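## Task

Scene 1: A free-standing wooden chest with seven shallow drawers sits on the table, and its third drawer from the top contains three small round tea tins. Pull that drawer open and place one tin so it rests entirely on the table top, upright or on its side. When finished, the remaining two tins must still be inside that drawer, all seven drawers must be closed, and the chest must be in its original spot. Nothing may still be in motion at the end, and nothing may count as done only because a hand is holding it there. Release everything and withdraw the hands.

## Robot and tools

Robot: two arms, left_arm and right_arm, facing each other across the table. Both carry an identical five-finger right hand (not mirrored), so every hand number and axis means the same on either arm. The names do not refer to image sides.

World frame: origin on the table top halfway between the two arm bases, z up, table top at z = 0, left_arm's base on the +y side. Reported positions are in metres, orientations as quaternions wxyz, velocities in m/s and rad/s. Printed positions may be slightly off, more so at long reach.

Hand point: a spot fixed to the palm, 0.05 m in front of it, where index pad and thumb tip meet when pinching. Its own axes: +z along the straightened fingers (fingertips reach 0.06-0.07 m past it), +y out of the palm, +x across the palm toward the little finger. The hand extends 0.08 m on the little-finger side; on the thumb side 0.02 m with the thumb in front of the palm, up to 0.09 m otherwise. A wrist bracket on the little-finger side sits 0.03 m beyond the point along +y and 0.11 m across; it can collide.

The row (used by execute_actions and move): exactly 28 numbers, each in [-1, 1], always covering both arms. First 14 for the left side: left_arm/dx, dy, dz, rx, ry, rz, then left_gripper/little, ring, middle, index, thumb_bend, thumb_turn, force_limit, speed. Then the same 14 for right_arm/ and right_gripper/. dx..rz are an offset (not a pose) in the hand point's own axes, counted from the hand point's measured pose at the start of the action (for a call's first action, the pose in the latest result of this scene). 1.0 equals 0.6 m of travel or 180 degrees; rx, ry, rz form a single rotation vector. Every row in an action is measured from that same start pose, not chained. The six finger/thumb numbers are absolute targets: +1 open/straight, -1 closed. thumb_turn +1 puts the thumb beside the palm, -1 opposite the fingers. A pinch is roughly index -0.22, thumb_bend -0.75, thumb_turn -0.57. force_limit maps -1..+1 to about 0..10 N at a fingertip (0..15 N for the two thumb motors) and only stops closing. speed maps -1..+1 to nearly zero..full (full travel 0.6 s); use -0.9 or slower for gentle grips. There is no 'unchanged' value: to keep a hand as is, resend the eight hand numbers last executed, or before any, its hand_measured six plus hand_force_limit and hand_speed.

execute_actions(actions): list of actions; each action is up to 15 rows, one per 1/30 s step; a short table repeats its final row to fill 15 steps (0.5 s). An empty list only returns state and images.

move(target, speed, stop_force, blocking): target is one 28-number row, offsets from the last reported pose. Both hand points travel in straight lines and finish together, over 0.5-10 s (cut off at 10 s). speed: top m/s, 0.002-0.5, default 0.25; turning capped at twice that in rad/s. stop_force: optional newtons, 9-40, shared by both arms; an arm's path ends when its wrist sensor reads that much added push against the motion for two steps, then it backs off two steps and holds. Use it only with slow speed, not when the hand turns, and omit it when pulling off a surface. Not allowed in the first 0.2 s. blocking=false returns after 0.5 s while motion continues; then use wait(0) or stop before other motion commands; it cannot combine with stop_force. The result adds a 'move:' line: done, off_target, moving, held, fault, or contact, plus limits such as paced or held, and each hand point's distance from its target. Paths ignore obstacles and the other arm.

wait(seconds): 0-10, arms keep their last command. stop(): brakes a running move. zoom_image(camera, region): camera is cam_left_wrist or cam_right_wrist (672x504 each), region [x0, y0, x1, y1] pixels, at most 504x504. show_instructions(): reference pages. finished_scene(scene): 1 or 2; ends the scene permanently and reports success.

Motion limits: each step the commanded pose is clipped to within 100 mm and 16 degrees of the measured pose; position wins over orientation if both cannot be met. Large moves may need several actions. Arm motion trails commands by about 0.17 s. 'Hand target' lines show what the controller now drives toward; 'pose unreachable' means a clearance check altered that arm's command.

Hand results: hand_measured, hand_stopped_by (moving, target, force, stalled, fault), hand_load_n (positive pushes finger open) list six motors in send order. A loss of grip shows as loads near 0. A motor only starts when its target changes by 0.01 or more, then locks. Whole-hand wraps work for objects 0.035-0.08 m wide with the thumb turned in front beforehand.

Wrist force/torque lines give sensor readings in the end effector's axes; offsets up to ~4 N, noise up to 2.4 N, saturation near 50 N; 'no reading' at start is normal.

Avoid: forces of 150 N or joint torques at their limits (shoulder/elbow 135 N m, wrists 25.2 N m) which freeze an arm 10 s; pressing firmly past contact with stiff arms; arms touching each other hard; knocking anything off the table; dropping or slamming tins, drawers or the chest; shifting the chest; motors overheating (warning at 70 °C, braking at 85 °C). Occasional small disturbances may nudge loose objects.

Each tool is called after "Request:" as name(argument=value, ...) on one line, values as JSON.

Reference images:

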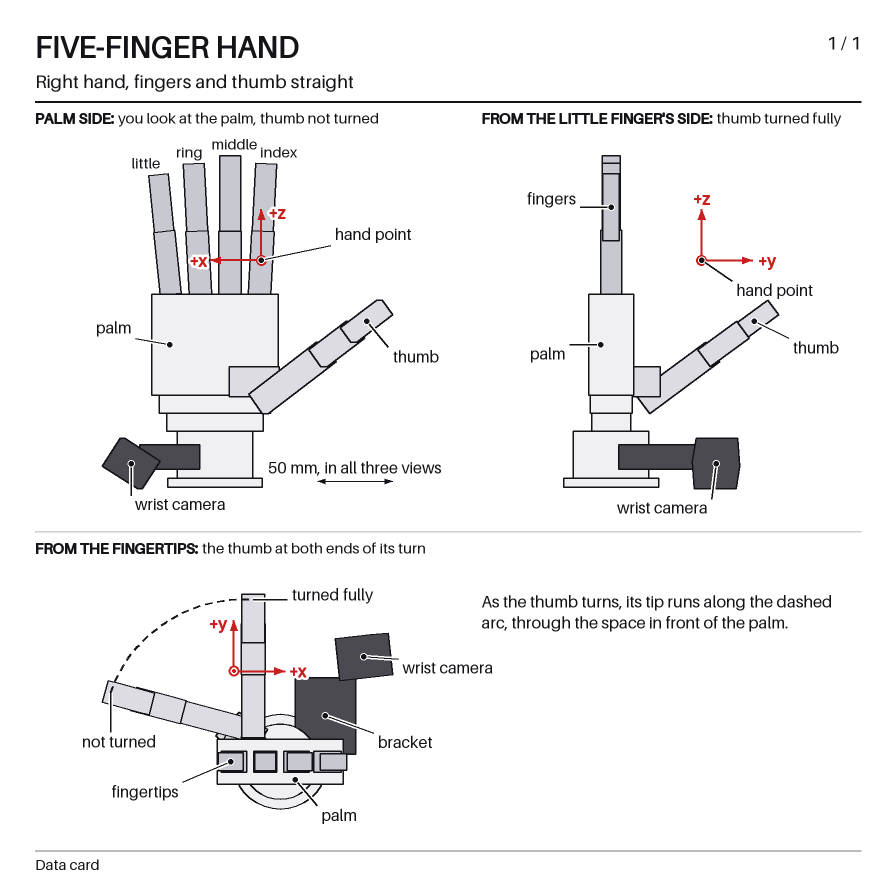

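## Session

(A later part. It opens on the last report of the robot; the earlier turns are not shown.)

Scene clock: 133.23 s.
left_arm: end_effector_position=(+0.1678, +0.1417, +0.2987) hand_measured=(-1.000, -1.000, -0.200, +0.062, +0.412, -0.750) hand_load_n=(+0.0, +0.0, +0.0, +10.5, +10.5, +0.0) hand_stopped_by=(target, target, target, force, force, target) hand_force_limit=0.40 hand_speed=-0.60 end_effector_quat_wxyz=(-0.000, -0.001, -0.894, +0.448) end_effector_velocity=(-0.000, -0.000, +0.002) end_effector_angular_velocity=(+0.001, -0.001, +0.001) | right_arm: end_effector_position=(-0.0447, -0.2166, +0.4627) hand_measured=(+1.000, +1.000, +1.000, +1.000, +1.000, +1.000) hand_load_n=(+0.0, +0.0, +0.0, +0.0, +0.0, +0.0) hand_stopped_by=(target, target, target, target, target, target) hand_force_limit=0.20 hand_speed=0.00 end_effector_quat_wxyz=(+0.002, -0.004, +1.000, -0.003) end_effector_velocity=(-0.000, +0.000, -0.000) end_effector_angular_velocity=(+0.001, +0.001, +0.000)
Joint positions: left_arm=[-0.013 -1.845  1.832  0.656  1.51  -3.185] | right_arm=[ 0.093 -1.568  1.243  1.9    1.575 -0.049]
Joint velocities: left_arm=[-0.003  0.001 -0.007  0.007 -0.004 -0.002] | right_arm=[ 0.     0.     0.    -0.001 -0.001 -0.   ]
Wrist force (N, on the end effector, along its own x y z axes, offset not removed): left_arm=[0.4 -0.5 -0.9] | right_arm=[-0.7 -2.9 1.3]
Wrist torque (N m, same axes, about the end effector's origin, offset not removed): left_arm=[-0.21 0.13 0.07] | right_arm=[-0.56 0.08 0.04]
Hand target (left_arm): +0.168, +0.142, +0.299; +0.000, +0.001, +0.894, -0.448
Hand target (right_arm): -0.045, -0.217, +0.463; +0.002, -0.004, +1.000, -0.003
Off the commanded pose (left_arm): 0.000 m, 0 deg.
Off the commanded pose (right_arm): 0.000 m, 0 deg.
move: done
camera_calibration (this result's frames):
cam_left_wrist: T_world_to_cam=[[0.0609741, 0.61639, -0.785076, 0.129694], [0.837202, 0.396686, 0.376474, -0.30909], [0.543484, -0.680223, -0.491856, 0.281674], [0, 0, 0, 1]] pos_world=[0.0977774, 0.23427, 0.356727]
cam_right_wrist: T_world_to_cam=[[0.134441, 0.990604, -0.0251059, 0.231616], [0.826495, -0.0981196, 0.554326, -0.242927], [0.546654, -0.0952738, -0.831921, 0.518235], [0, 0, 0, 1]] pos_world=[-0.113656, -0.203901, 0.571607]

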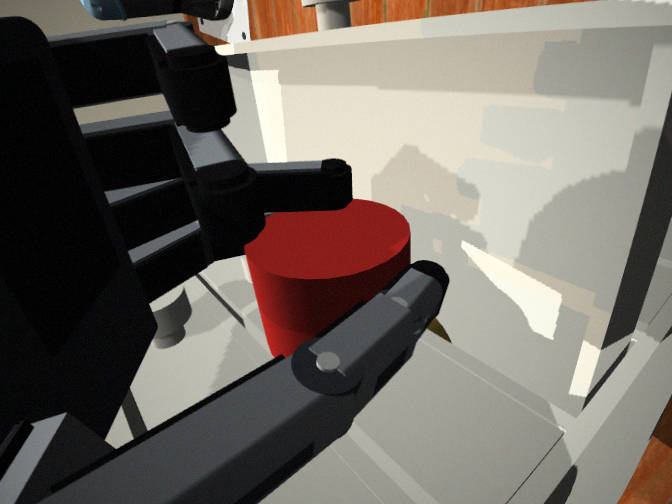

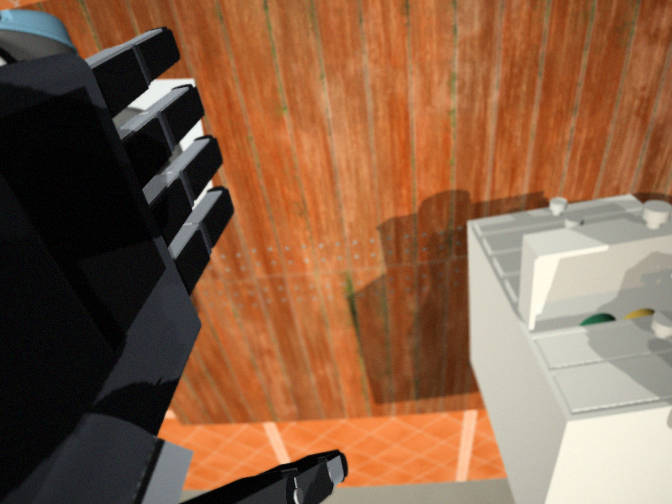

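Request:
move(target=[0.27,0.053,-0.127,0,0,0,-1,-1,-0.2,-0.4,0,-0.75,0.4,-0.6, 0,0,0,0,0,0,1,1,1,1,1,1,0.2,0], speed=0.1)

Request:
move(target=[0,0.385,0.289,0,0,0,-1,-1,-0.2,-0.4,0,-0.75,0.4,-0.6, 0,0,0,0,0,0,1,1,1,1,1,1,0.2,0], speed=0.1, stop_force=9)

Scene clock: 136.07 s.
left_arm: end_effector_position=(+0.0058, +0.2215, +0.3184) hand_measured=(-1.000, -1.000, -0.200, +0.062, +0.412, -0.750) hand_load_n=(+0.0, +0.0, +0.0, +10.5, +10.5, +0.0) hand_stopped_by=(target, target, target, force, force, target) hand_force_limit=0.40 hand_speed=-0.60 end_effector_quat_wxyz=(+0.002, -0.001, -0.895, +0.446) end_effector_velocity=(-0.001, +0.003, -0.001) end_effector_angular_velocity=(-0.017, -0.009, +0.013) | right_arm: end_effector_position=(-0.0447, -0.2166, +0.4627) hand_measured=(+1.000, +1.000, +1.000, +1.000, +1.000, +1.000) hand_load_n=(+0.0, +0.0, +0.0, +0.0, +0.0, +0.0) hand_stopped_by=(target, target, target, target, target, target) hand_force_limit=0.20 hand_speed=0.00 end_effector_quat_wxyz=(+0.002, -0.004, +1.000, -0.003) end_effector_velocity=(-0.000, +0.000, +0.000) end_effector_angular_velocity=(+0.000, -0.000, +0.001)
Joint positions: left_arm=[-1.269 -2.111  2.058  1.313  0.685 -4.323] | right_arm=[ 0.093 -1.568  1.243  1.9    1.575 -0.049]
Joint velocities: left_arm=[-0.088 -0.015  0.046  0.085 -0.048 -0.144] | right_arm=[ 0. -0. -0. -0.  0. -0.]
Wrist force (N, on the end effector, along its own x y z axes, offset not removed): left_arm=[-1.6 0.0 -0.5] | right_arm=[-0.8 -1.2 3.3]
Wrist torque (N m, same axes, about the end effector's origin, offset not removed): left_arm=[-0.18 0.34 -0.03] | right_arm=[-0.33 0.06 0.06]
Hand target (left_arm): +0.006, +0.222, +0.318; -0.001, +0.001, +0.895, -0.447
Hand target (right_arm): -0.045, -0.217, +0.463; +0.002, -0.004, +1.000, -0.003
Off the commanded pose (left_arm): 0.000 m, 0 deg.
Off the commanded pose (right_arm): 0.000 m, 0 deg.
move: done
camera_calibration (this result's frames):
cam_left_wrist: T_world_to_cam=[[0.0592792, 0.619938, -0.782408, 0.104143], [0.839986, 0.39251, 0.374645, -0.211035], [0.53936, -0.679421, -0.497471, 0.435325], [0, 0, 0, 1]] pos_world=[-0.0637042, 0.31404, 0.377108]
cam_right_wrist: T_world_to_cam=[[0.13444, 0.990604, -0.0251056, 0.231615], [0.826495, -0.0981196, 0.554327, -0.242928], [0.546655, -0.0952736, -0.831921, 0.518235], [0, 0, 0, 1]] pos_world=[-0.113656, -0.203901, 0.571607]

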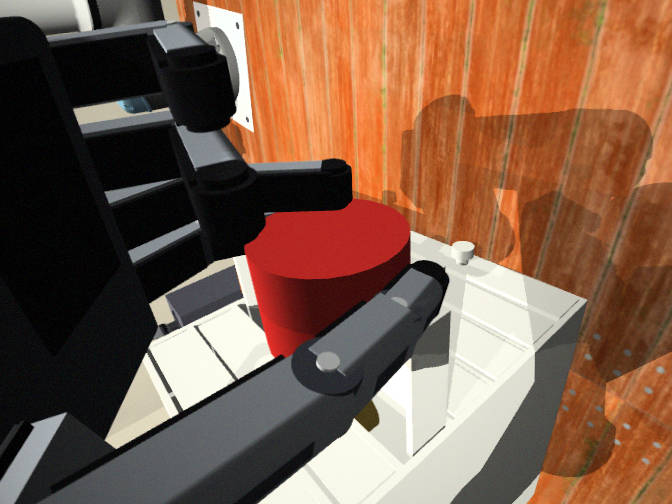

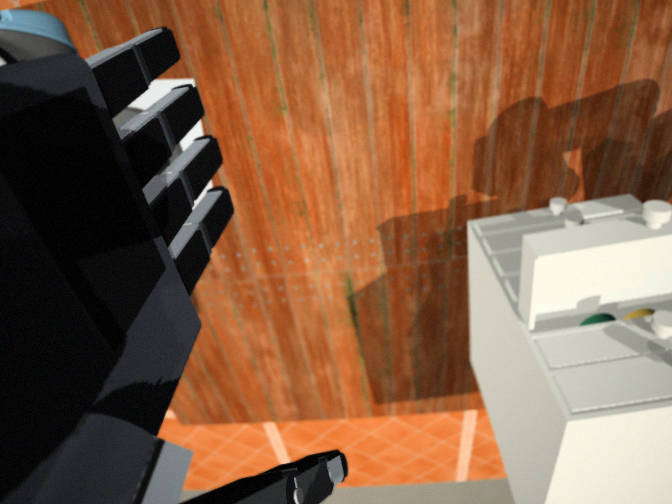

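Scene clock: 139.20 s.
left_arm: end_effector_position=(+0.0069, +0.2260, +0.0980) hand_measured=(-1.000, -1.000, -0.200, +0.062, +0.412, -0.750) hand_load_n=(+0.0, +0.0, +0.0, +10.5, +10.5, +0.0) hand_stopped_by=(target, target, target, force, force, target) hand_force_limit=0.40 hand_speed=-0.60 end_effector_quat_wxyz=(+0.002, -0.001, -0.895, +0.446) end_effector_velocity=(-0.000, -0.000, +0.000) end_effector_angular_velocity=(-0.001, +0.000, +0.001) | right_arm: end_effector_position=(-0.0447, -0.2166, +0.4627) hand_measured=(+1.000, +1.000, +1.000, +1.000, +1.000, +1.000) hand_load_n=(+0.0, +0.0, +0.0, +0.0, +0.0, +0.0) hand_stopped_by=(target, target, target, target, target, target) hand_force_limit=0.20 hand_speed=0.00 end_effector_quat_wxyz=(+0.002, -0.004, +1.000, -0.003) end_effector_velocity=(-0.000, +0.000, +0.001) end_effector_angular_velocity=(+0.001, +0.001, -0.000)
Joint positions: left_arm=[-1.326 -1.916  2.58   0.665  0.669 -4.411] | right_arm=[ 0.093 -1.568  1.243  1.9    1.575 -0.049]
Joint velocities: left_arm=[ 0.     0.    -0.    -0.    -0.001 -0.   ] | right_arm=[-0.    -0.    -0.001  0.    -0.001 -0.   ]
Wrist force (N, on the end effector, along its own x y z axes, offset not removed): left_arm=[0.1 0.8 0.5] | right_arm=[0.7 -1.7 1.4]
Wrist torque (N m, same axes, about the end effector's origin, offset not removed): left_arm=[-0.11 0.03 0.16] | right_arm=[-0.35 -0.16 0.23]
Hand target (left_arm): +0.007, +0.226, +0.098; -0.002, +0.001, +0.895, -0.446
Hand target (right_arm): -0.045, -0.217, +0.463; +0.002, -0.004, +1.000, -0.003
Off the commanded pose (left_arm): 0.069 m, 0 deg.
Off the commanded pose (right_arm): 0.000 m, 0 deg.
move: held (left_arm); limits=held; held on 21 of 94 steps (left_arm), including the last (left_arm)
pose unreachable (left arm): on one or more control steps of this call, first in action 0 (counted from 0), this arm could not follow its commanded pose, so it was not sent that pose on those steps. On the call's last step it was still not sent that pose. It may still have moved: this result reports where it is.
cause: the commanded pose would bring two parts of the arm too close to each other (joints 3 (elbow) to 5 (wrist 2) lie between them).
camera_calibration (this result's frames):
cam_left_wrist: T_world_to_cam=[[0.0598788, 0.619863, -0.782422, -0.0711067], [0.8399, 0.392293, 0.375066, -0.131184], [0.539428, -0.679614, -0.497133, 0.328174], [0, 0, 0, 1]] pos_world=[-0.0625876, 0.318571, 0.156714]
cam_right_wrist: T_world_to_cam=[[0.134441, 0.990604, -0.0251058, 0.231616], [0.826495, -0.0981198, 0.554326, -0.242927], [0.546654, -0.0952738, -0.831921, 0.518235], [0, 0, 0, 1]] pos_world=[-0.113656, -0.203901, 0.571607]

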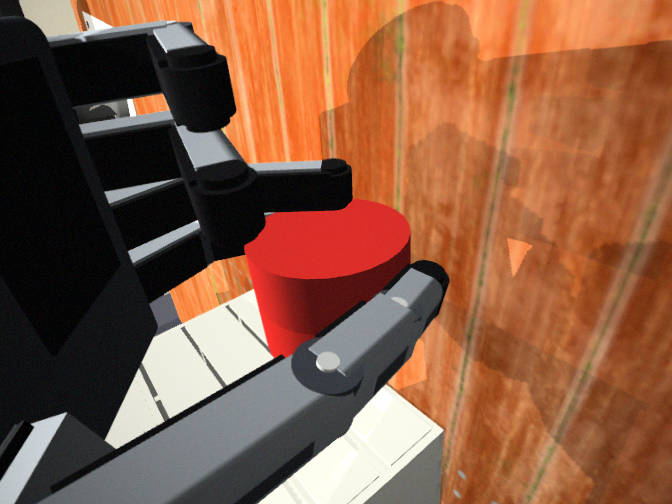

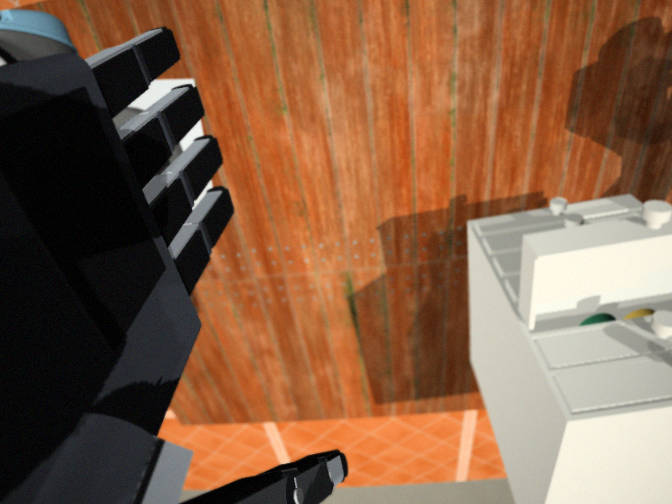

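Request:
move(target=[0,-0.04,0.24,0,0,0,-1,-1,-0.2,-0.4,0,-0.75,0.4,-0.6, 0,0,0,0,0,0,1,1,1,1,1,1,0.2,0], speed=0.06)

Request:
move(target=[0,0.027,0.02,0,0,0,-1,-1,-0.2,-0.4,0,-0.75,0.4,-0.6, 0,0,0,0,0,0,1,1,1,1,1,1,0.2,0], speed=0.005, stop_force=9)

Scene clock: 144.70 s.
left_arm: end_effector_position=(+0.0064, +0.0967, +0.0310) hand_measured=(-1.000, -1.000, -0.200, +0.062, +0.412, -0.750) hand_load_n=(+0.0, +0.0, +0.0, +10.5, +10.5, +0.0) hand_stopped_by=(target, target, target, force, force, target) hand_force_limit=0.40 hand_speed=-0.60 end_effector_quat_wxyz=(+0.001, -0.001, -0.895, +0.447) end_effector_velocity=(+0.001, -0.001, -0.002) end_effector_angular_velocity=(+0.010, +0.001, -0.005) | right_arm: end_effector_position=(-0.0447, -0.2166, +0.4627) hand_measured=(+1.000, +1.000, +1.000, +1.000, +1.000, +1.000) hand_load_n=(+0.0, +0.0, +0.0, +0.0, +0.0, +0.0) hand_stopped_by=(target, target, target, target, target, target) hand_force_limit=0.20 hand_speed=0.00 end_effector_quat_wxyz=(+0.002, -0.004, +1.000, -0.003) end_effector_velocity=(-0.000, -0.000, +0.000) end_effector_angular_velocity=(-0.000, +0.000, +0.000)
Joint positions: left_arm=[-0.602 -1.477  2.287 -0.049  1.057 -3.58 ] | right_arm=[ 0.093 -1.568  1.243  1.9    1.575 -0.049]
Joint velocities: left_arm=[ 0.014  0.009 -0.007  0.001  0.019  0.009] | right_arm=[ 0.  0. -0.  0. -0. -0.]
Wrist force (N, on the end effector, along its own x y z axes, offset not removed): left_arm=[0.1 0.9 0.6] | right_arm=[0.3 -1.8 1.3]
Wrist torque (N m, same axes, about the end effector's origin, offset not removed): left_arm=[-0.07 0.06 0.11] | right_arm=[-0.32 -0.08 0.13]
Hand target (left_arm): +0.006, +0.096, +0.031; -0.001, +0.002, +0.895, -0.446
Hand target (right_arm): -0.045, -0.217, +0.463; +0.002, -0.004, +1.000, -0.003
Off the commanded pose (left_arm): 0.001 m, 0 deg.
Off the commanded pose (right_arm): 0.000 m, 0 deg.
move: done
camera_calibration (this result's frames):
cam_left_wrist: T_world_to_cam=[[0.060613, 0.618228, -0.783658, -0.0431756], [0.838802, 0.394016, 0.375717, -0.0551138], [0.541052, -0.680107, -0.494688, 0.207147], [0, 0, 0, 1]] pos_world=[-0.0632311, 0.189291, 0.0893457]
cam_right_wrist: T_world_to_cam=[[0.134441, 0.990604, -0.0251058, 0.231616], [0.826495, -0.0981197, 0.554327, -0.242928], [0.546655, -0.0952739, -0.831921, 0.518235], [0, 0, 0, 1]] pos_world=[-0.113656, -0.203901, 0.571607]

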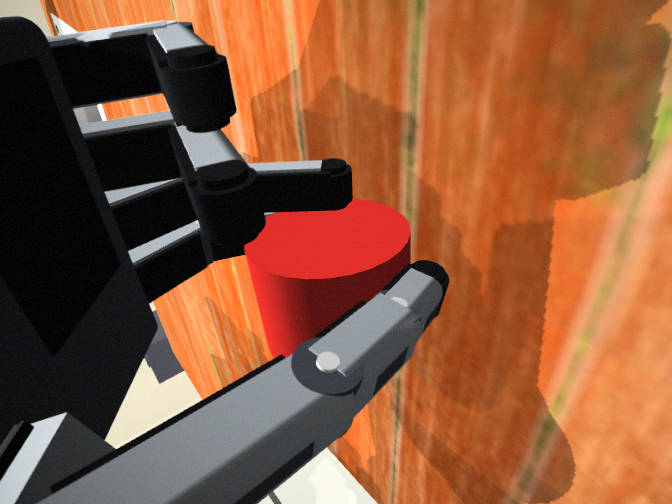

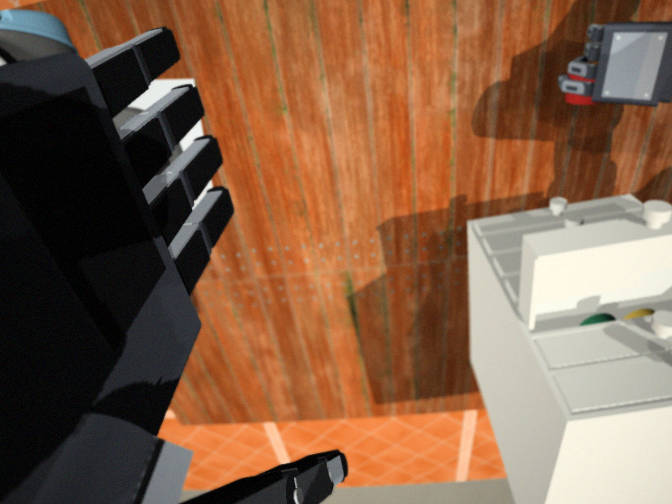

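Scene clock: 147.57 s.
left_arm: end_effector_position=(+0.0065, +0.0968, +0.0186) hand_measured=(-1.000, -1.000, -0.200, +0.062, +0.406, -0.750) hand_load_n=(+0.0, +0.0, +0.0, -1.5, +0.0, +0.0) hand_stopped_by=(target, target, target, force, force, target) hand_force_limit=0.40 hand_speed=-0.60 end_effector_quat_wxyz=(+0.001, -0.001, -0.895, +0.447) end_effector_velocity=(+0.000, +0.001, +0.002) end_effector_angular_velocity=(+0.002, -0.001, -0.000) | right_arm: end_effector_position=(-0.0447, -0.2166, +0.4627) hand_measured=(+1.000, +1.000, +1.000, +1.000, +1.000, +1.000) hand_load_n=(+0.0, +0.0, +0.0, +0.0, +0.0, +0.0) hand_stopped_by=(target, target, target, target, target, target) hand_force_limit=0.20 hand_speed=0.00 end_effector_quat_wxyz=(+0.002, -0.004, +1.000, -0.003) end_effector_velocity=(+0.000, +0.000, -0.000) end_effector_angular_velocity=(-0.000, -0.001, -0.000)
Joint positions: left_arm=[-0.602 -1.449  2.3   -0.091  1.057 -3.58 ] | right_arm=[ 0.093 -1.568  1.243  1.9    1.575 -0.049]
Joint velocities: left_arm=[ 0.    -0.004 -0.002  0.009  0.    -0.   ] | right_arm=[-0.     0.     0.001 -0.001  0.001  0.   ]
Wrist force (N, on the end effector, along its own x y z axes, offset not removed): left_arm=[1.2 -16.8 -9.7] | right_arm=[0.9 -2.1 0.8]
Wrist torque (N m, same axes, about the end effector's origin, offset not removed): left_arm=[0.02 -0.03 0.16] | right_arm=[-0.46 -0.18 0.19]
Hand target (left_arm): +0.006, +0.097, +0.019; -0.001, +0.001, +0.895, -0.447
Hand target (right_arm): -0.045, -0.217, +0.463; +0.002, -0.004, +1.000, -0.003
Off the commanded pose (left_arm): 0.008 m, 0 deg.
Off the commanded pose (right_arm): 0.000 m, 0 deg.
move: contact (left_arm)
camera_calibration (this result's frames):
cam_left_wrist: T_world_to_cam=[[0.0606256, 0.618207, -0.783674, -0.0529407], [0.838737, 0.3941, 0.375774, -0.0505881], [0.541152, -0.680077, -0.49462, 0.201087], [0, 0, 0, 1]] pos_world=[-0.0631789, 0.18942, 0.076983]
cam_right_wrist: T_world_to_cam=[[0.134441, 0.990604, -0.0251058, 0.231616], [0.826495, -0.0981198, 0.554326, -0.242927], [0.546654, -0.0952739, -0.831921, 0.518235], [0, 0, 0, 1]] pos_world=[-0.113656, -0.203901, 0.571607]

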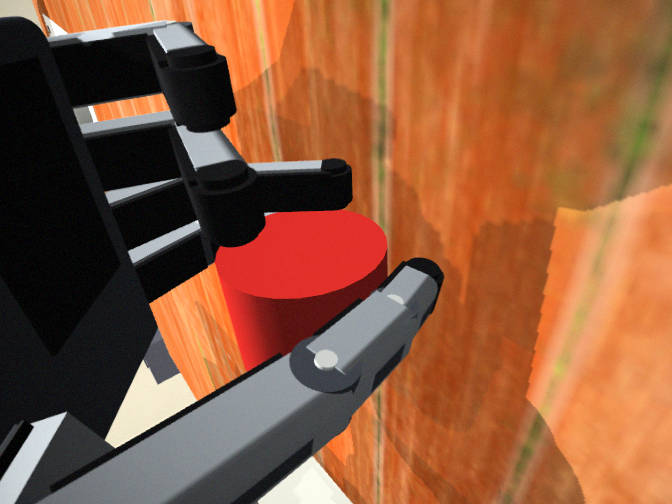

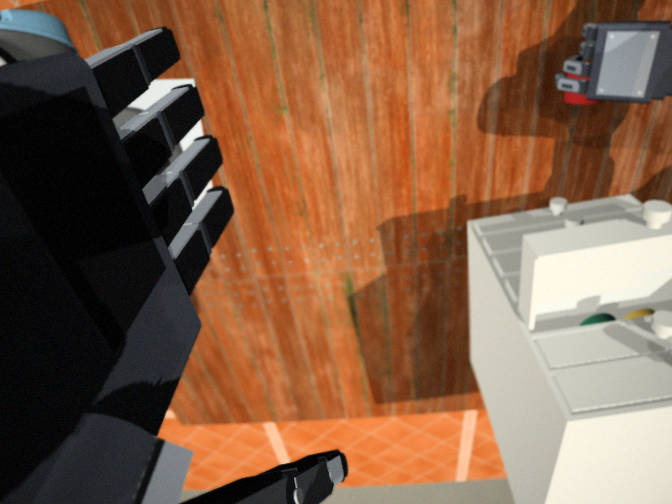

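Request:
execute_actions(actions=[[[0,-0.005,-0.004,0,0,0,-1,-1,0.7,0.8,0.9,-0.75,0.2,-0.3, 0,0,0,0,0,0,1,1,1,1,1,1,0.2,0]],[[0,-0.005,-0.004,0,0,0,-1,-1,0.7,0.8,0.9,-0.75,0.2,-0.3, 0,0,0,0,0,0,1,1,1,1,1,1,0.2,0]]])

Request:
move(target=[0,-0.16,-0.12,0,0,0,-1,-1,0.7,0.8,0.9,-0.75,0.2,-0.3, 0,0,0,0,0,0,1,1,1,1,1,1,0.2,0], speed=0.08)

Scene clock: 148.70 s.
left_arm: end_effector_position=(+0.0065, +0.0970, +0.0261) hand_measured=(-1.000, -1.000, +0.700, +0.800, +0.900, -0.750) hand_load_n=(+0.0, +0.0, +0.0, +0.0, +0.0, +0.0) hand_stopped_by=(target, target, target, target, target, target) hand_force_limit=0.20 hand_speed=-0.30 end_effector_quat_wxyz=(+0.001, -0.001, -0.895, +0.447) end_effector_velocity=(+0.000, -0.000, +0.002) end_effector_angular_velocity=(-0.003, +0.001, +0.001) | right_arm: end_effector_position=(-0.0447, -0.2166, +0.4627) hand_measured=(+1.000, +1.000, +1.000, +1.000, +1.000, +1.000) hand_load_n=(+0.0, +0.0, +0.0, +0.0, +0.0, +0.0) hand_stopped_by=(target, target, target, target, target, target) hand_force_limit=0.20 hand_speed=0.00 end_effector_quat_wxyz=(+0.002, -0.004, +1.000, -0.003) end_effector_velocity=(+0.000, +0.000, +0.000) end_effector_angular_velocity=(+0.002, -0.001, -0.000)
Joint positions: left_arm=[-0.602 -1.466  2.293 -0.065  1.057 -3.58 ] | right_arm=[ 0.093 -1.568  1.243  1.9    1.575 -0.049]
Joint velocities: left_arm=[-0.    -0.004 -0.001  0.003 -0.002 -0.   ] | right_arm=[-0.    -0.     0.    -0.001  0.001  0.   ]
Wrist force (N, on the end effector, along its own x y z axes, offset not removed): left_arm=[0.8 0.9 -0.3] | right_arm=[-1.1 -2.6 3.1]
Wrist torque (N m, same axes, about the end effector's origin, offset not removed): left_arm=[0.00 -0.03 0.18] | right_arm=[-0.63 0.02 0.08]
Hand target (left_arm): +0.007, +0.097, +0.026; -0.001, +0.001, +0.895, -0.447
Hand target (right_arm): -0.045, -0.217, +0.463; +0.002, -0.004, +1.000, -0.003
Off the commanded pose (left_arm): 0.000 m, 0 deg.
Off the commanded pose (right_arm): 0.000 m, 0 deg.
camera_calibration (this result's frames):
cam_left_wrist: T_world_to_cam=[[0.0606353, 0.618206, -0.783674, -0.0472176], [0.83874, 0.394091, 0.375777, -0.0534761], [0.541146, -0.680084, -0.494618, 0.20493], [0, 0, 0, 1]] pos_world=[-0.0631816, 0.189634, 0.084454]
cam_right_wrist: T_world_to_cam=[[0.134441, 0.990604, -0.0251058, 0.231616], [0.826495, -0.0981198, 0.554326, -0.242927], [0.546654, -0.0952738, -0.831921, 0.518235], [0, 0, 0, 1]] pos_world=[-0.113656, -0.203901, 0.571607]

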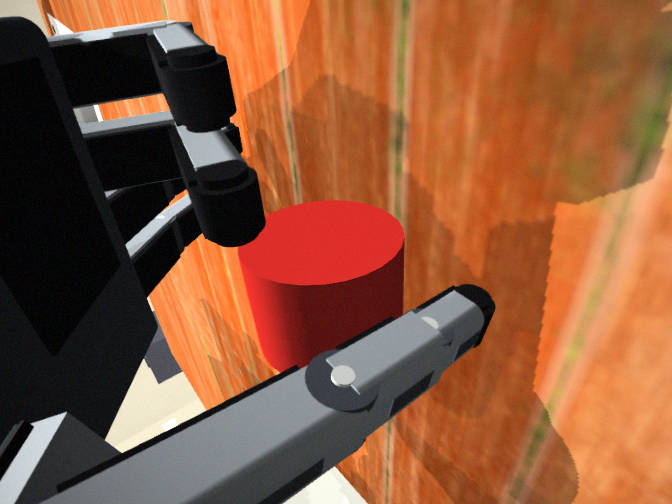

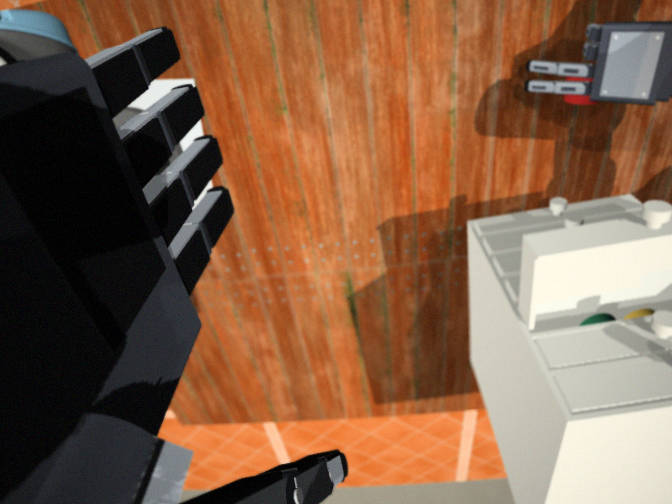

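Scene clock: 150.70 s.
left_arm: end_effector_position=(+0.0064, +0.0967, +0.1458) hand_measured=(-1.000, -1.000, +0.700, +0.800, +0.900, -0.750) hand_load_n=(+0.0, +0.0, +0.0, +0.0, +0.0, +0.0) hand_stopped_by=(target, target, target, target, target, target) hand_force_limit=0.20 hand_speed=-0.30 end_effector_quat_wxyz=(+0.001, -0.001, -0.895, +0.447) end_effector_velocity=(-0.000, +0.000, +0.002) end_effector_angular_velocity=(+0.001, -0.000, -0.000) | right_arm: end_effector_position=(-0.0447, -0.2166, +0.4627) hand_measured=(+1.000, +1.000, +1.000, +1.000, +1.000, +1.000) hand_load_n=(+0.0, +0.0, +0.0, +0.0, +0.0, +0.0) hand_stopped_by=(target, target, target, target, target, target) hand_force_limit=0.20 hand_speed=0.00 end_effector_quat_wxyz=(+0.002, -0.004, +1.000, -0.003) end_effector_velocity=(-0.000, -0.000, +0.000) end_effector_angular_velocity=(+0.000, +0.000, -0.000)
Joint positions: left_arm=[-0.602 -1.674  2.119  0.316  1.057 -3.58 ] | right_arm=[ 0.093 -1.568  1.243  1.9    1.575 -0.049]
Joint velocities: left_arm=[-0.001 -0.002 -0.005  0.008 -0.    -0.001] | right_arm=[-0. -0. -0.  0. -0.  0.]
Wrist force (N, on the end effector, along its own x y z axes, offset not removed): left_arm=[-1.4 0.5 1.3] | right_arm=[-0.2 -2.4 2.1]
Wrist torque (N m, same axes, about the end effector's origin, offset not removed): left_arm=[-0.16 0.28 0.09] | right_arm=[-0.47 -0.07 0.10]
Hand target (left_arm): +0.006, +0.097, +0.146; -0.001, +0.001, +0.895, -0.447
Hand target (right_arm): -0.045, -0.217, +0.463; +0.002, -0.004, +1.000, -0.003
Off the commanded pose (left_arm): 0.000 m, 0 deg.
Off the commanded pose (right_arm): 0.000 m, 0 deg.
move: done
camera_calibration (this result's frames):
cam_left_wrist: T_world_to_cam=[[0.0606336, 0.618149, -0.783719, 0.0468027], [0.838749, 0.394107, 0.375738, -0.0982619], [0.541132, -0.680126, -0.494576, 0.263976], [0, 0, 0, 1]] pos_world=[-0.0632666, 0.189332, 0.204157]
cam_right_wrist: T_world_to_cam=[[0.134441, 0.990604, -0.0251058, 0.231616], [0.826495, -0.0981197, 0.554326, -0.242927], [0.546654, -0.0952739, -0.831921, 0.518235], [0, 0, 0, 1]] pos_world=[-0.113656, -0.203901, 0.571607]

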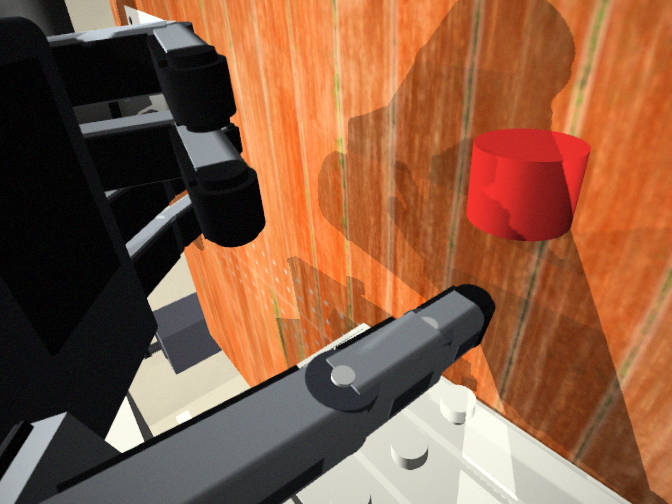

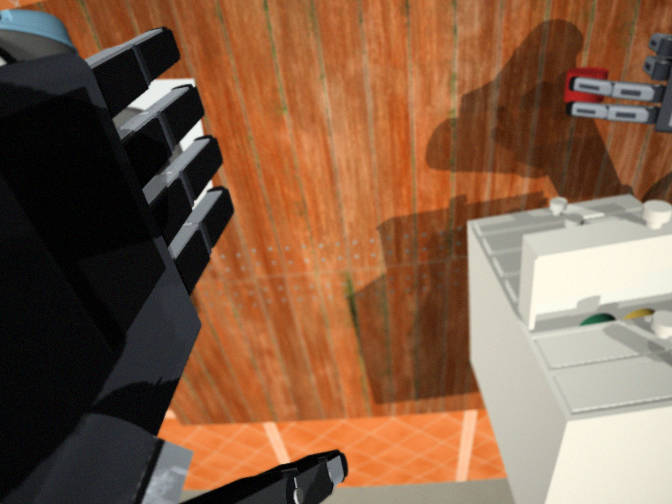

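Request:
move(target=[-0.04,-0.037,-0.184,0,0,0,-1,-1,1,1,-1,-1,0.2,0, 0,0,0,0,0,0,1,1,1,1,1,1,0.2,0], speed=0.1)

Scene clock: 153.13 s.
left_arm: end_effector_position=(+0.0306, +0.1714, +0.2299) hand_measured=(-1.000, -1.000, +1.000, +1.000, -1.000, -1.000) hand_load_n=(+0.0, +0.0, +0.0, +0.0, +0.0, +0.0) hand_stopped_by=(target, target, target, target, target, target) hand_force_limit=0.20 hand_speed=0.00 end_effector_quat_wxyz=(+0.001, -0.001, -0.895, +0.447) end_effector_velocity=(-0.001, +0.000, -0.000) end_effector_angular_velocity=(+0.000, +0.001, -0.001) | right_arm: end_effector_position=(-0.0447, -0.2166, +0.4627) hand_measured=(+1.000, +1.000, +1.000, +1.000, +1.000, +1.000) hand_load_n=(+0.0, +0.0, +0.0, +0.0, +0.0, +0.0) hand_stopped_by=(target, target, target, target, target, target) hand_force_limit=0.20 hand_speed=0.00 end_effector_quat_wxyz=(+0.002, -0.004, +1.000, -0.003) end_effector_velocity=(-0.000, +0.000, +0.000) end_effector_angular_velocity=(+0.001, +0.001, +0.000)
Joint positions: left_arm=[-0.773 -1.973  2.123  0.69   0.938 -3.726] | right_arm=[ 0.093 -1.568  1.243  1.9    1.575 -0.049]
Joint velocities: left_arm=[-0.001 -0.    -0.    -0.     0.001 -0.001] | right_arm=[ 0.     0.    -0.001 -0.    -0.001 -0.   ]
Wrist force (N, on the end effector, along its own x y z axes, offset not removed): left_arm=[0.2 -0.3 0.2] | right_arm=[-0.6 -2.4 2.1]
Wrist torque (N m, same axes, about the end effector's origin, offset not removed): left_arm=[-0.23 0.02 0.10] | right_arm=[-0.51 -0.02 0.08]
Hand target (left_arm): +0.031, +0.171, +0.230; -0.001, +0.001, +0.895, -0.447
Hand target (right_arm): -0.045, -0.217, +0.463; +0.002, -0.004, +1.000, -0.003
Off the commanded pose (left_arm): 0.000 m, 0 deg.
Off the commanded pose (right_arm): 0.000 m, 0 deg.
move: done
camera_calibration (this result's frames):
cam_left_wrist: T_world_to_cam=[[0.0603657, 0.618322, -0.783603, 0.0650161], [0.838917, 0.393975, 0.375502, -0.179535], [0.540901, -0.680046, -0.494938, 0.343346], [0, 0, 0, 1]] pos_world=[-0.0390262, 0.264022, 0.288298]
cam_right_wrist: T_world_to_cam=[[0.134441, 0.990604, -0.0251058, 0.231616], [0.826495, -0.0981199, 0.554326, -0.242927], [0.546654, -0.0952739, -0.831921, 0.518235], [0, 0, 0, 1]] pos_world=[-0.113656, -0.203901, 0.571607]

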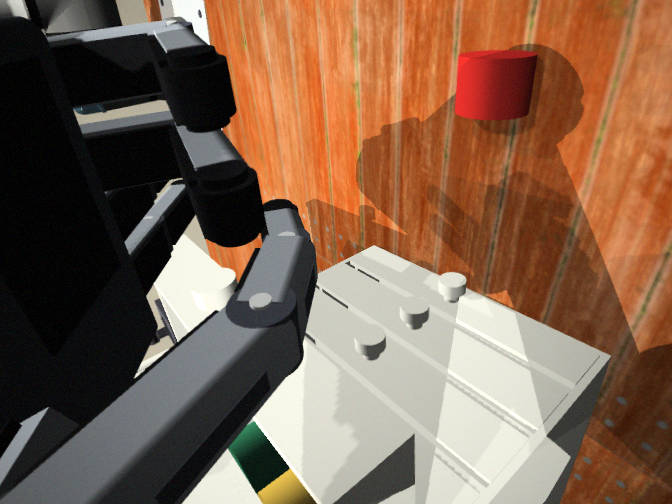

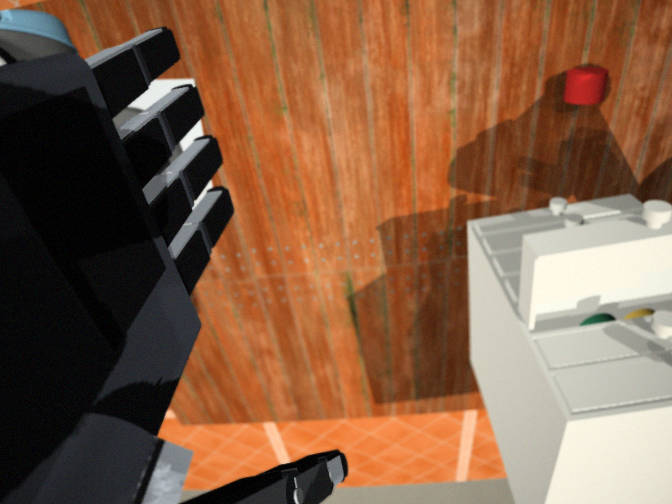

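Request:
move(target=[-0.26,0,0,0,0,0,-1,-1,1,1,-1,-1,0.2,0, 0,0,0,0,0,0,1,1,1,1,1,1,0.2,0], speed=0.03, stop_force=12)

Scene clock: 158.70 s.
left_arm: end_effector_position=(+0.1832, +0.1707, +0.2305) hand_measured=(-1.000, -1.000, +1.000, +1.000, -1.000, -1.000) hand_load_n=(+0.0, +0.0, +0.0, -2.5, +0.0, +0.0) hand_stopped_by=(target, target, target, target, target, target) hand_force_limit=0.20 hand_speed=0.00 end_effector_quat_wxyz=(-0.000, -0.001, -0.894, +0.447) end_effector_velocity=(-0.008, +0.001, -0.001) end_effector_angular_velocity=(+0.002, -0.001, +0.003) | right_arm: end_effector_position=(-0.0447, -0.2166, +0.4627) hand_measured=(+1.000, +1.000, +1.000, +1.000, +1.000, +1.000) hand_load_n=(+0.0, +0.0, +0.0, +0.0, +0.0, +0.0) hand_stopped_by=(target, target, target, target, target, target) hand_force_limit=0.20 hand_speed=0.00 end_effector_quat_wxyz=(+0.002, -0.004, +1.000, -0.003) end_effector_velocity=(-0.000, -0.000, -0.000) end_effector_angular_velocity=(-0.001, +0.000, +0.000)
Joint positions: left_arm=[ 0.056 -1.883  2.033  0.494  1.566 -3.143] | right_arm=[ 0.093 -1.568  1.243  1.9    1.575 -0.049]
Joint velocities: left_arm=[-0.046 -0.016  0.012  0.006 -0.04  -0.029] | right_arm=[-0.    -0.     0.001  0.001 -0.    -0.   ]
Wrist force (N, on the end effector, along its own x y z axes, offset not removed): left_arm=[10.4 1.9 -4.9] | right_arm=[-0.3 -2.0 3.1]
Wrist torque (N m, same axes, about the end effector's origin, offset not removed): left_arm=[0.01 0.71 0.76] | right_arm=[-0.48 -0.03 0.11]
Hand target (left_arm): +0.182, +0.171, +0.230; +0.000, +0.002, +0.895, -0.447
Hand target (right_arm): -0.045, -0.217, +0.463; +0.002, -0.004, +1.000, -0.003
Off the commanded pose (left_arm): 0.004 m, 0 deg.
Off the commanded pose (right_arm): 0.000 m, 0 deg.
move: contact (left_arm)
camera_calibration (this result's frames):
cam_left_wrist: T_world_to_cam=[[0.0619641, 0.61762, -0.784032, 0.0566305], [0.837453, 0.395185, 0.377493, -0.30784], [0.542985, -0.679981, -0.492741, 0.259721], [0, 0, 0, 1]] pos_world=[0.113268, 0.263283, 0.288582]
cam_right_wrist: T_world_to_cam=[[0.134441, 0.990604, -0.0251057, 0.231615], [0.826495, -0.0981201, 0.554327, -0.242928], [0.546654, -0.0952739, -0.831921, 0.518235], [0, 0, 0, 1]] pos_world=[-0.113656, -0.203901, 0.571607]

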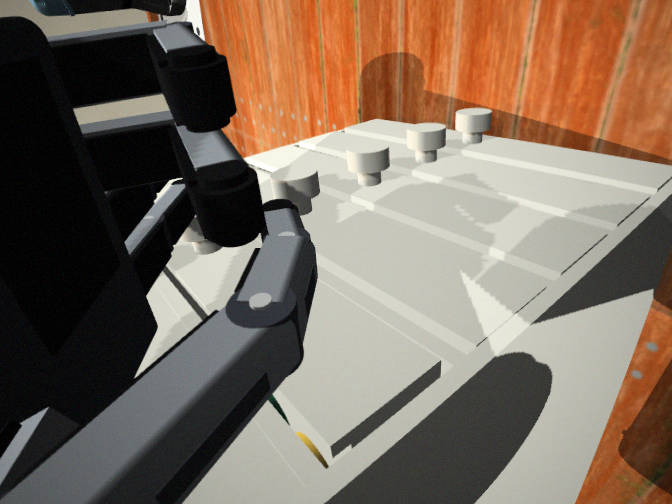

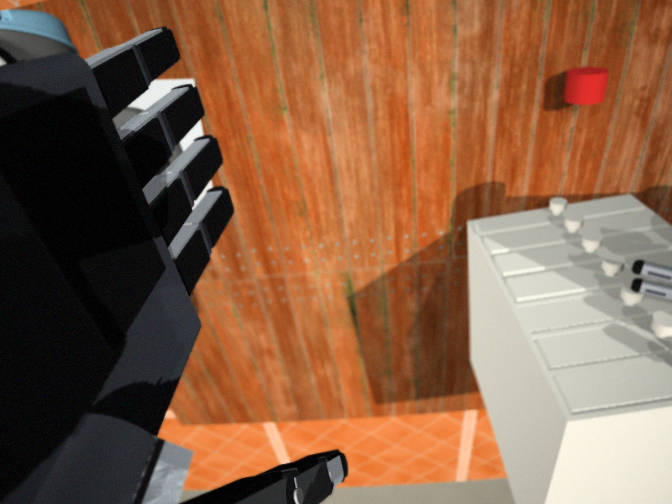

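Request:
move(target=[0.1,0,-0.1,0,0,0,-1,-1,1,1,-1,-1,0.2,0, -0.011,0.135,0.105,0,-0.16,0,1,1,1,1,1,1,0.2,0], speed=0.1)

Scene clock: 161.77 s.
left_arm: end_effector_position=(+0.1234, +0.2186, +0.2662) hand_measured=(-1.000, -1.000, +1.000, +1.000, -1.000, -1.000) hand_load_n=(+0.0, +0.0, +0.0, +0.0, +0.0, +0.0) hand_stopped_by=(target, target, target, target, target, target) hand_force_limit=0.20 hand_speed=0.00 end_effector_quat_wxyz=(+0.001, -0.001, -0.894, +0.447) end_effector_velocity=(-0.002, +0.002, +0.001) end_effector_angular_velocity=(-0.001, -0.003, +0.003) | right_arm: end_effector_position=(-0.0386, -0.1363, +0.3993) hand_measured=(+1.000, +1.000, +1.000, +1.000, +1.000, +1.000) hand_load_n=(+0.0, +0.0, +0.0, +0.0, +0.0, +0.0) hand_stopped_by=(target, target, target, target, target, target) hand_force_limit=0.20 hand_speed=0.00 end_effector_quat_wxyz=(+0.250, -0.005, +0.968, -0.001) end_effector_velocity=(+0.000, +0.002, -0.001) end_effector_angular_velocity=(+0.002, -0.013, -0.001)
Joint positions: left_arm=[-0.412 -2.134  2.086  0.749  1.198 -3.439] | right_arm=[ 0.391 -1.305  1.261  1.755  2.057  0.282]
Joint velocities: left_arm=[-0.038 -0.012  0.005  0.016 -0.033 -0.026] | right_arm=[ 0.004  0.007  0.    -0.002  0.012  0.008]
Wrist force (N, on the end effector, along its own x y z axes, offset not removed): left_arm=[1.1 -0.6 0.0] | right_arm=[0.9 -2.8 2.6]
Wrist torque (N m, same axes, about the end effector's origin, offset not removed): left_arm=[-0.26 -0.09 0.08] | right_arm=[-0.59 -0.22 0.11]
Hand target (left_arm): +0.123, +0.219, +0.266; -0.000, +0.001, +0.894, -0.447
Hand target (right_arm): -0.039, -0.136, +0.399; +0.250, -0.005, +0.968, -0.001
Off the commanded pose (left_arm): 0.000 m, 0 deg.
Off the commanded pose (right_arm): 0.000 m, 0 deg.
move: done
camera_calibration (this result's frames):
cam_left_wrist: T_world_to_cam=[[0.060923, 0.617742, -0.784017, 0.0588202], [0.838382, 0.394589, 0.376052, -0.289822], [0.541668, -0.680216, -0.493864, 0.342845], [0, 0, 0, 1]] pos_world=[0.0536901, 0.311233, 0.324423]
cam_right_wrist: T_world_to_cam=[[0.126183, 0.99092, 0.046435, 0.120797], [0.459807, -0.0999002, 0.882382, -0.35033], [0.879008, -0.0899903, -0.468237, 0.338197], [0, 0, 0, 1]] pos_world=[-0.151436, -0.124264, 0.461872]

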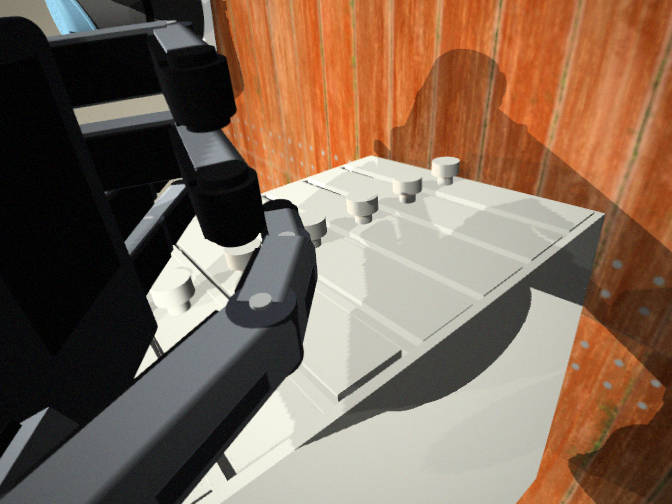

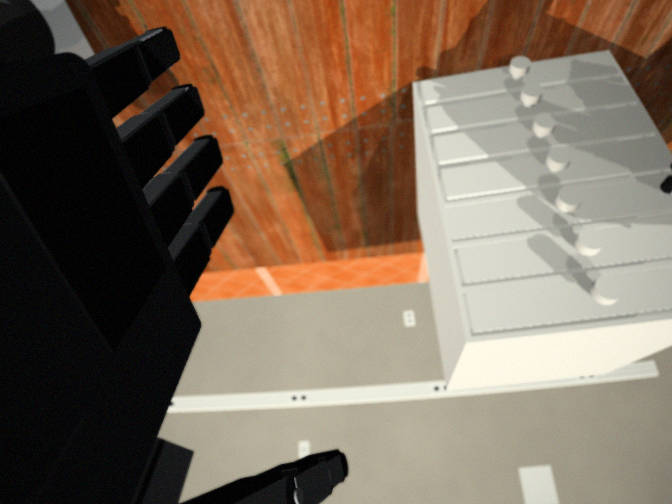

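Request:
move(target=[0.024,-0.007,0.098,0,-0.133,-0.1,-1,-1,1,1,-1,-1,0.2,0, 0,0,0,0,0,0,1,1,1,1,1,1,0.2,0], speed=0.06)

Scene clock: 166.77 s.
left_arm: end_effector_position=(+0.1089, +0.1693, +0.2340) hand_measured=(-1.000, -1.000, +1.000, +1.000, -1.000, -1.000) hand_load_n=(+0.0, +0.0, +0.0, +0.0, +0.0, +0.0) hand_stopped_by=(target, target, target, target, target, target) hand_force_limit=0.20 hand_speed=0.00 end_effector_quat_wxyz=(-0.114, +0.229, -0.865, +0.432) end_effector_velocity=(-0.000, -0.001, -0.001) end_effector_angular_velocity=(+0.000, -0.001, +0.015) | right_arm: end_effector_position=(-0.0386, -0.1363, +0.3993) hand_measured=(+1.000, +1.000, +1.000, +1.000, +1.000, +1.000) hand_load_n=(+0.0, +0.0, +0.0, +0.0, +0.0, +0.0) hand_stopped_by=(target, target, target, target, target, target) hand_force_limit=0.20 hand_speed=0.00 end_effector_quat_wxyz=(+0.250, -0.005, +0.968, -0.001) end_effector_velocity=(+0.000, +0.000, +0.000) end_effector_angular_velocity=(+0.002, -0.000, +0.000)
Joint positions: left_arm=[-0.616 -1.792  2.053  0.856  0.731 -4.133] | right_arm=[ 0.391 -1.305  1.261  1.755  2.057  0.282]
Joint velocities: left_arm=[ 0.     0.013 -0.004  0.007 -0.007 -0.02 ] | right_arm=[ 0.    -0.    -0.001 -0.001  0.001  0.   ]
Wrist force (N, on the end effector, along its own x y z axes, offset not removed): left_arm=[-0.3 -0.9 0.6] | right_arm=[-0.4 -1.3 3.2]
Wrist torque (N m, same axes, about the end effector's origin, offset not removed): left_arm=[-0.30 0.04 0.08] | right_arm=[-0.41 -0.01 0.10]
Hand target (left_arm): +0.109, +0.169, +0.234; +0.115, -0.230, +0.864, -0.432
Hand target (right_arm): -0.039, -0.136, +0.399; +0.250, -0.005, +0.968, -0.001
Off the commanded pose (left_arm): 0.000 m, 0 deg.
Off the commanded pose (right_arm): 0.000 m, 0 deg.
move: done
camera_calibration (this result's frames):
cam_left_wrist: T_world_to_cam=[[-0.255047, 0.565706, -0.784174, 0.108233], [0.531258, 0.759603, 0.375192, -0.274261], [0.807908, -0.320907, -0.49427, 0.211614], [0, 0, 0, 1]] pos_world=[0.00234334, 0.21501, 0.292368]
cam_right_wrist: T_world_to_cam=[[0.126183, 0.99092, 0.0464354, 0.120797], [0.459803, -0.0999001, 0.882384, -0.350331], [0.879011, -0.0899904, -0.468233, 0.338195], [0, 0, 0, 1]] pos_world=[-0.151436, -0.124264, 0.461871]

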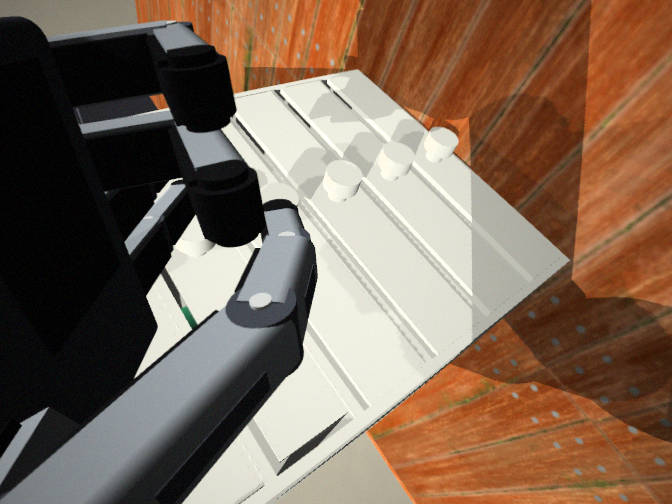

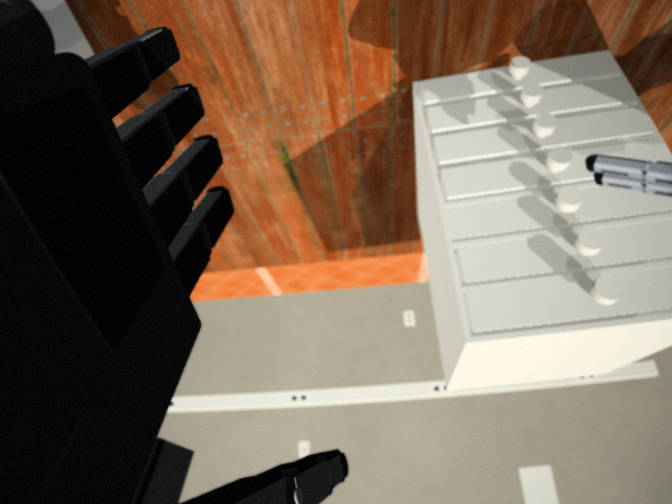

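Request:
move(target=[-0.116,-0.04,0.053,0,0,0,-1,-1,1,1,-1,-1,0.2,0, 0,0,0,0,0,0,1,1,1,1,1,1,0.2,0], speed=0.015, stop_force=10)

Scene clock: 169.53 s.
left_arm: end_effector_position=(+0.1429, +0.1691, +0.2343) hand_measured=(-1.000, -1.000, +1.000, +1.000, -1.000, -1.000) hand_load_n=(+0.0, +0.0, +0.0, -4.0, +0.0, +0.0) hand_stopped_by=(target, target, target, target, target, target) hand_force_limit=0.20 hand_speed=0.00 end_effector_quat_wxyz=(-0.114, +0.229, -0.864, +0.433) end_effector_velocity=(-0.005, +0.001, -0.000) end_effector_angular_velocity=(+0.001, -0.001, +0.002) | right_arm: end_effector_position=(-0.0386, -0.1363, +0.3993) hand_measured=(+1.000, +1.000, +1.000, +1.000, +1.000, +1.000) hand_load_n=(+0.0, +0.0, +0.0, +0.0, +0.0, +0.0) hand_stopped_by=(target, target, target, target, target, target) hand_force_limit=0.20 hand_speed=0.00 end_effector_quat_wxyz=(+0.250, -0.005, +0.968, -0.001) end_effector_velocity=(+0.000, +0.001, +0.000) end_effector_angular_velocity=(+0.003, -0.000, -0.000)
Joint positions: left_arm=[-0.473 -1.816  2.041  0.764  0.801 -3.956] | right_arm=[ 0.391 -1.305  1.261  1.755  2.057  0.282]
Joint velocities: left_arm=[-0.025  0.002  0.004  0.016 -0.015 -0.03 ] | right_arm=[-0.     0.    -0.001 -0.002  0.001  0.   ]
Wrist force (N, on the end effector, along its own x y z axes, offset not removed): left_arm=[13.7 3.3 -7.4] | right_arm=[-1.1 -2.3 2.2]
Wrist torque (N m, same axes, about the end effector's origin, offset not removed): left_arm=[0.13 0.42 0.92] | right_arm=[-0.50 0.09 -0.06]
Hand target (left_arm): +0.142, +0.169, +0.234; +0.114, -0.229, +0.864, -0.432
Hand target (right_arm): -0.039, -0.136, +0.399; +0.250, -0.005, +0.968, -0.001
Off the commanded pose (left_arm): 0.046 m, 0 deg.
Off the commanded pose (right_arm): 0.000 m, 0 deg.
move: contact (left_arm)
camera_calibration (this result's frames):
cam_left_wrist: T_world_to_cam=[[-0.25533, 0.564955, -0.784622, 0.117504], [0.530568, 0.760289, 0.374778, -0.292174], [0.808272, -0.320603, -0.493872, 0.184032], [0, 0, 0, 1]] pos_world=[0.0362722, 0.214753, 0.292585]
cam_right_wrist: T_world_to_cam=[[0.126183, 0.99092, 0.0464348, 0.120797], [0.459805, -0.0999, 0.882383, -0.35033], [0.879009, -0.0899906, -0.468236, 0.338196], [0, 0, 0, 1]] pos_world=[-0.151436, -0.124264, 0.461872]

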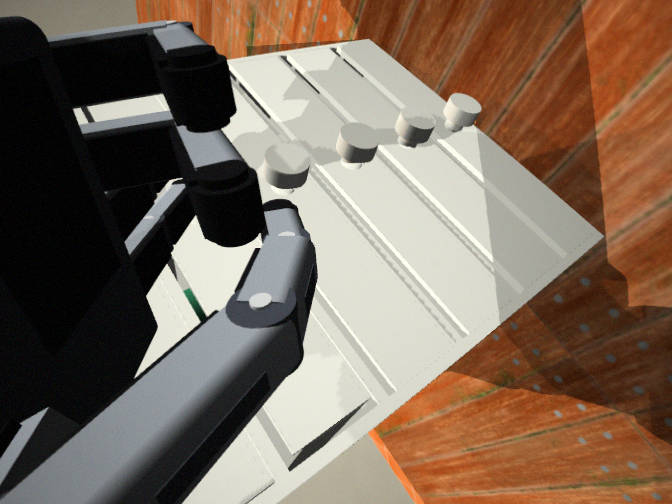

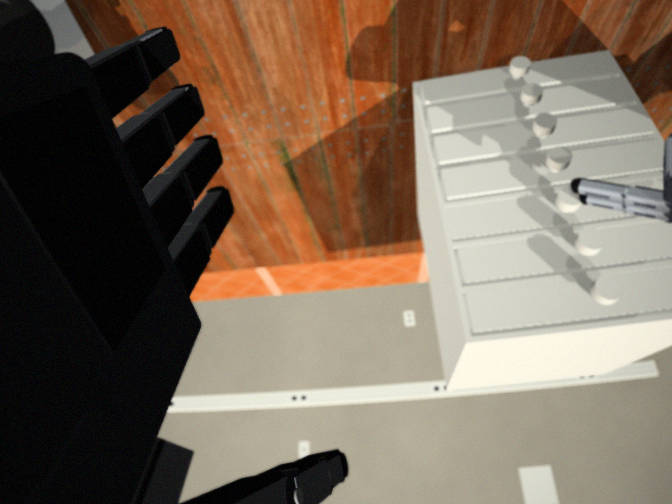

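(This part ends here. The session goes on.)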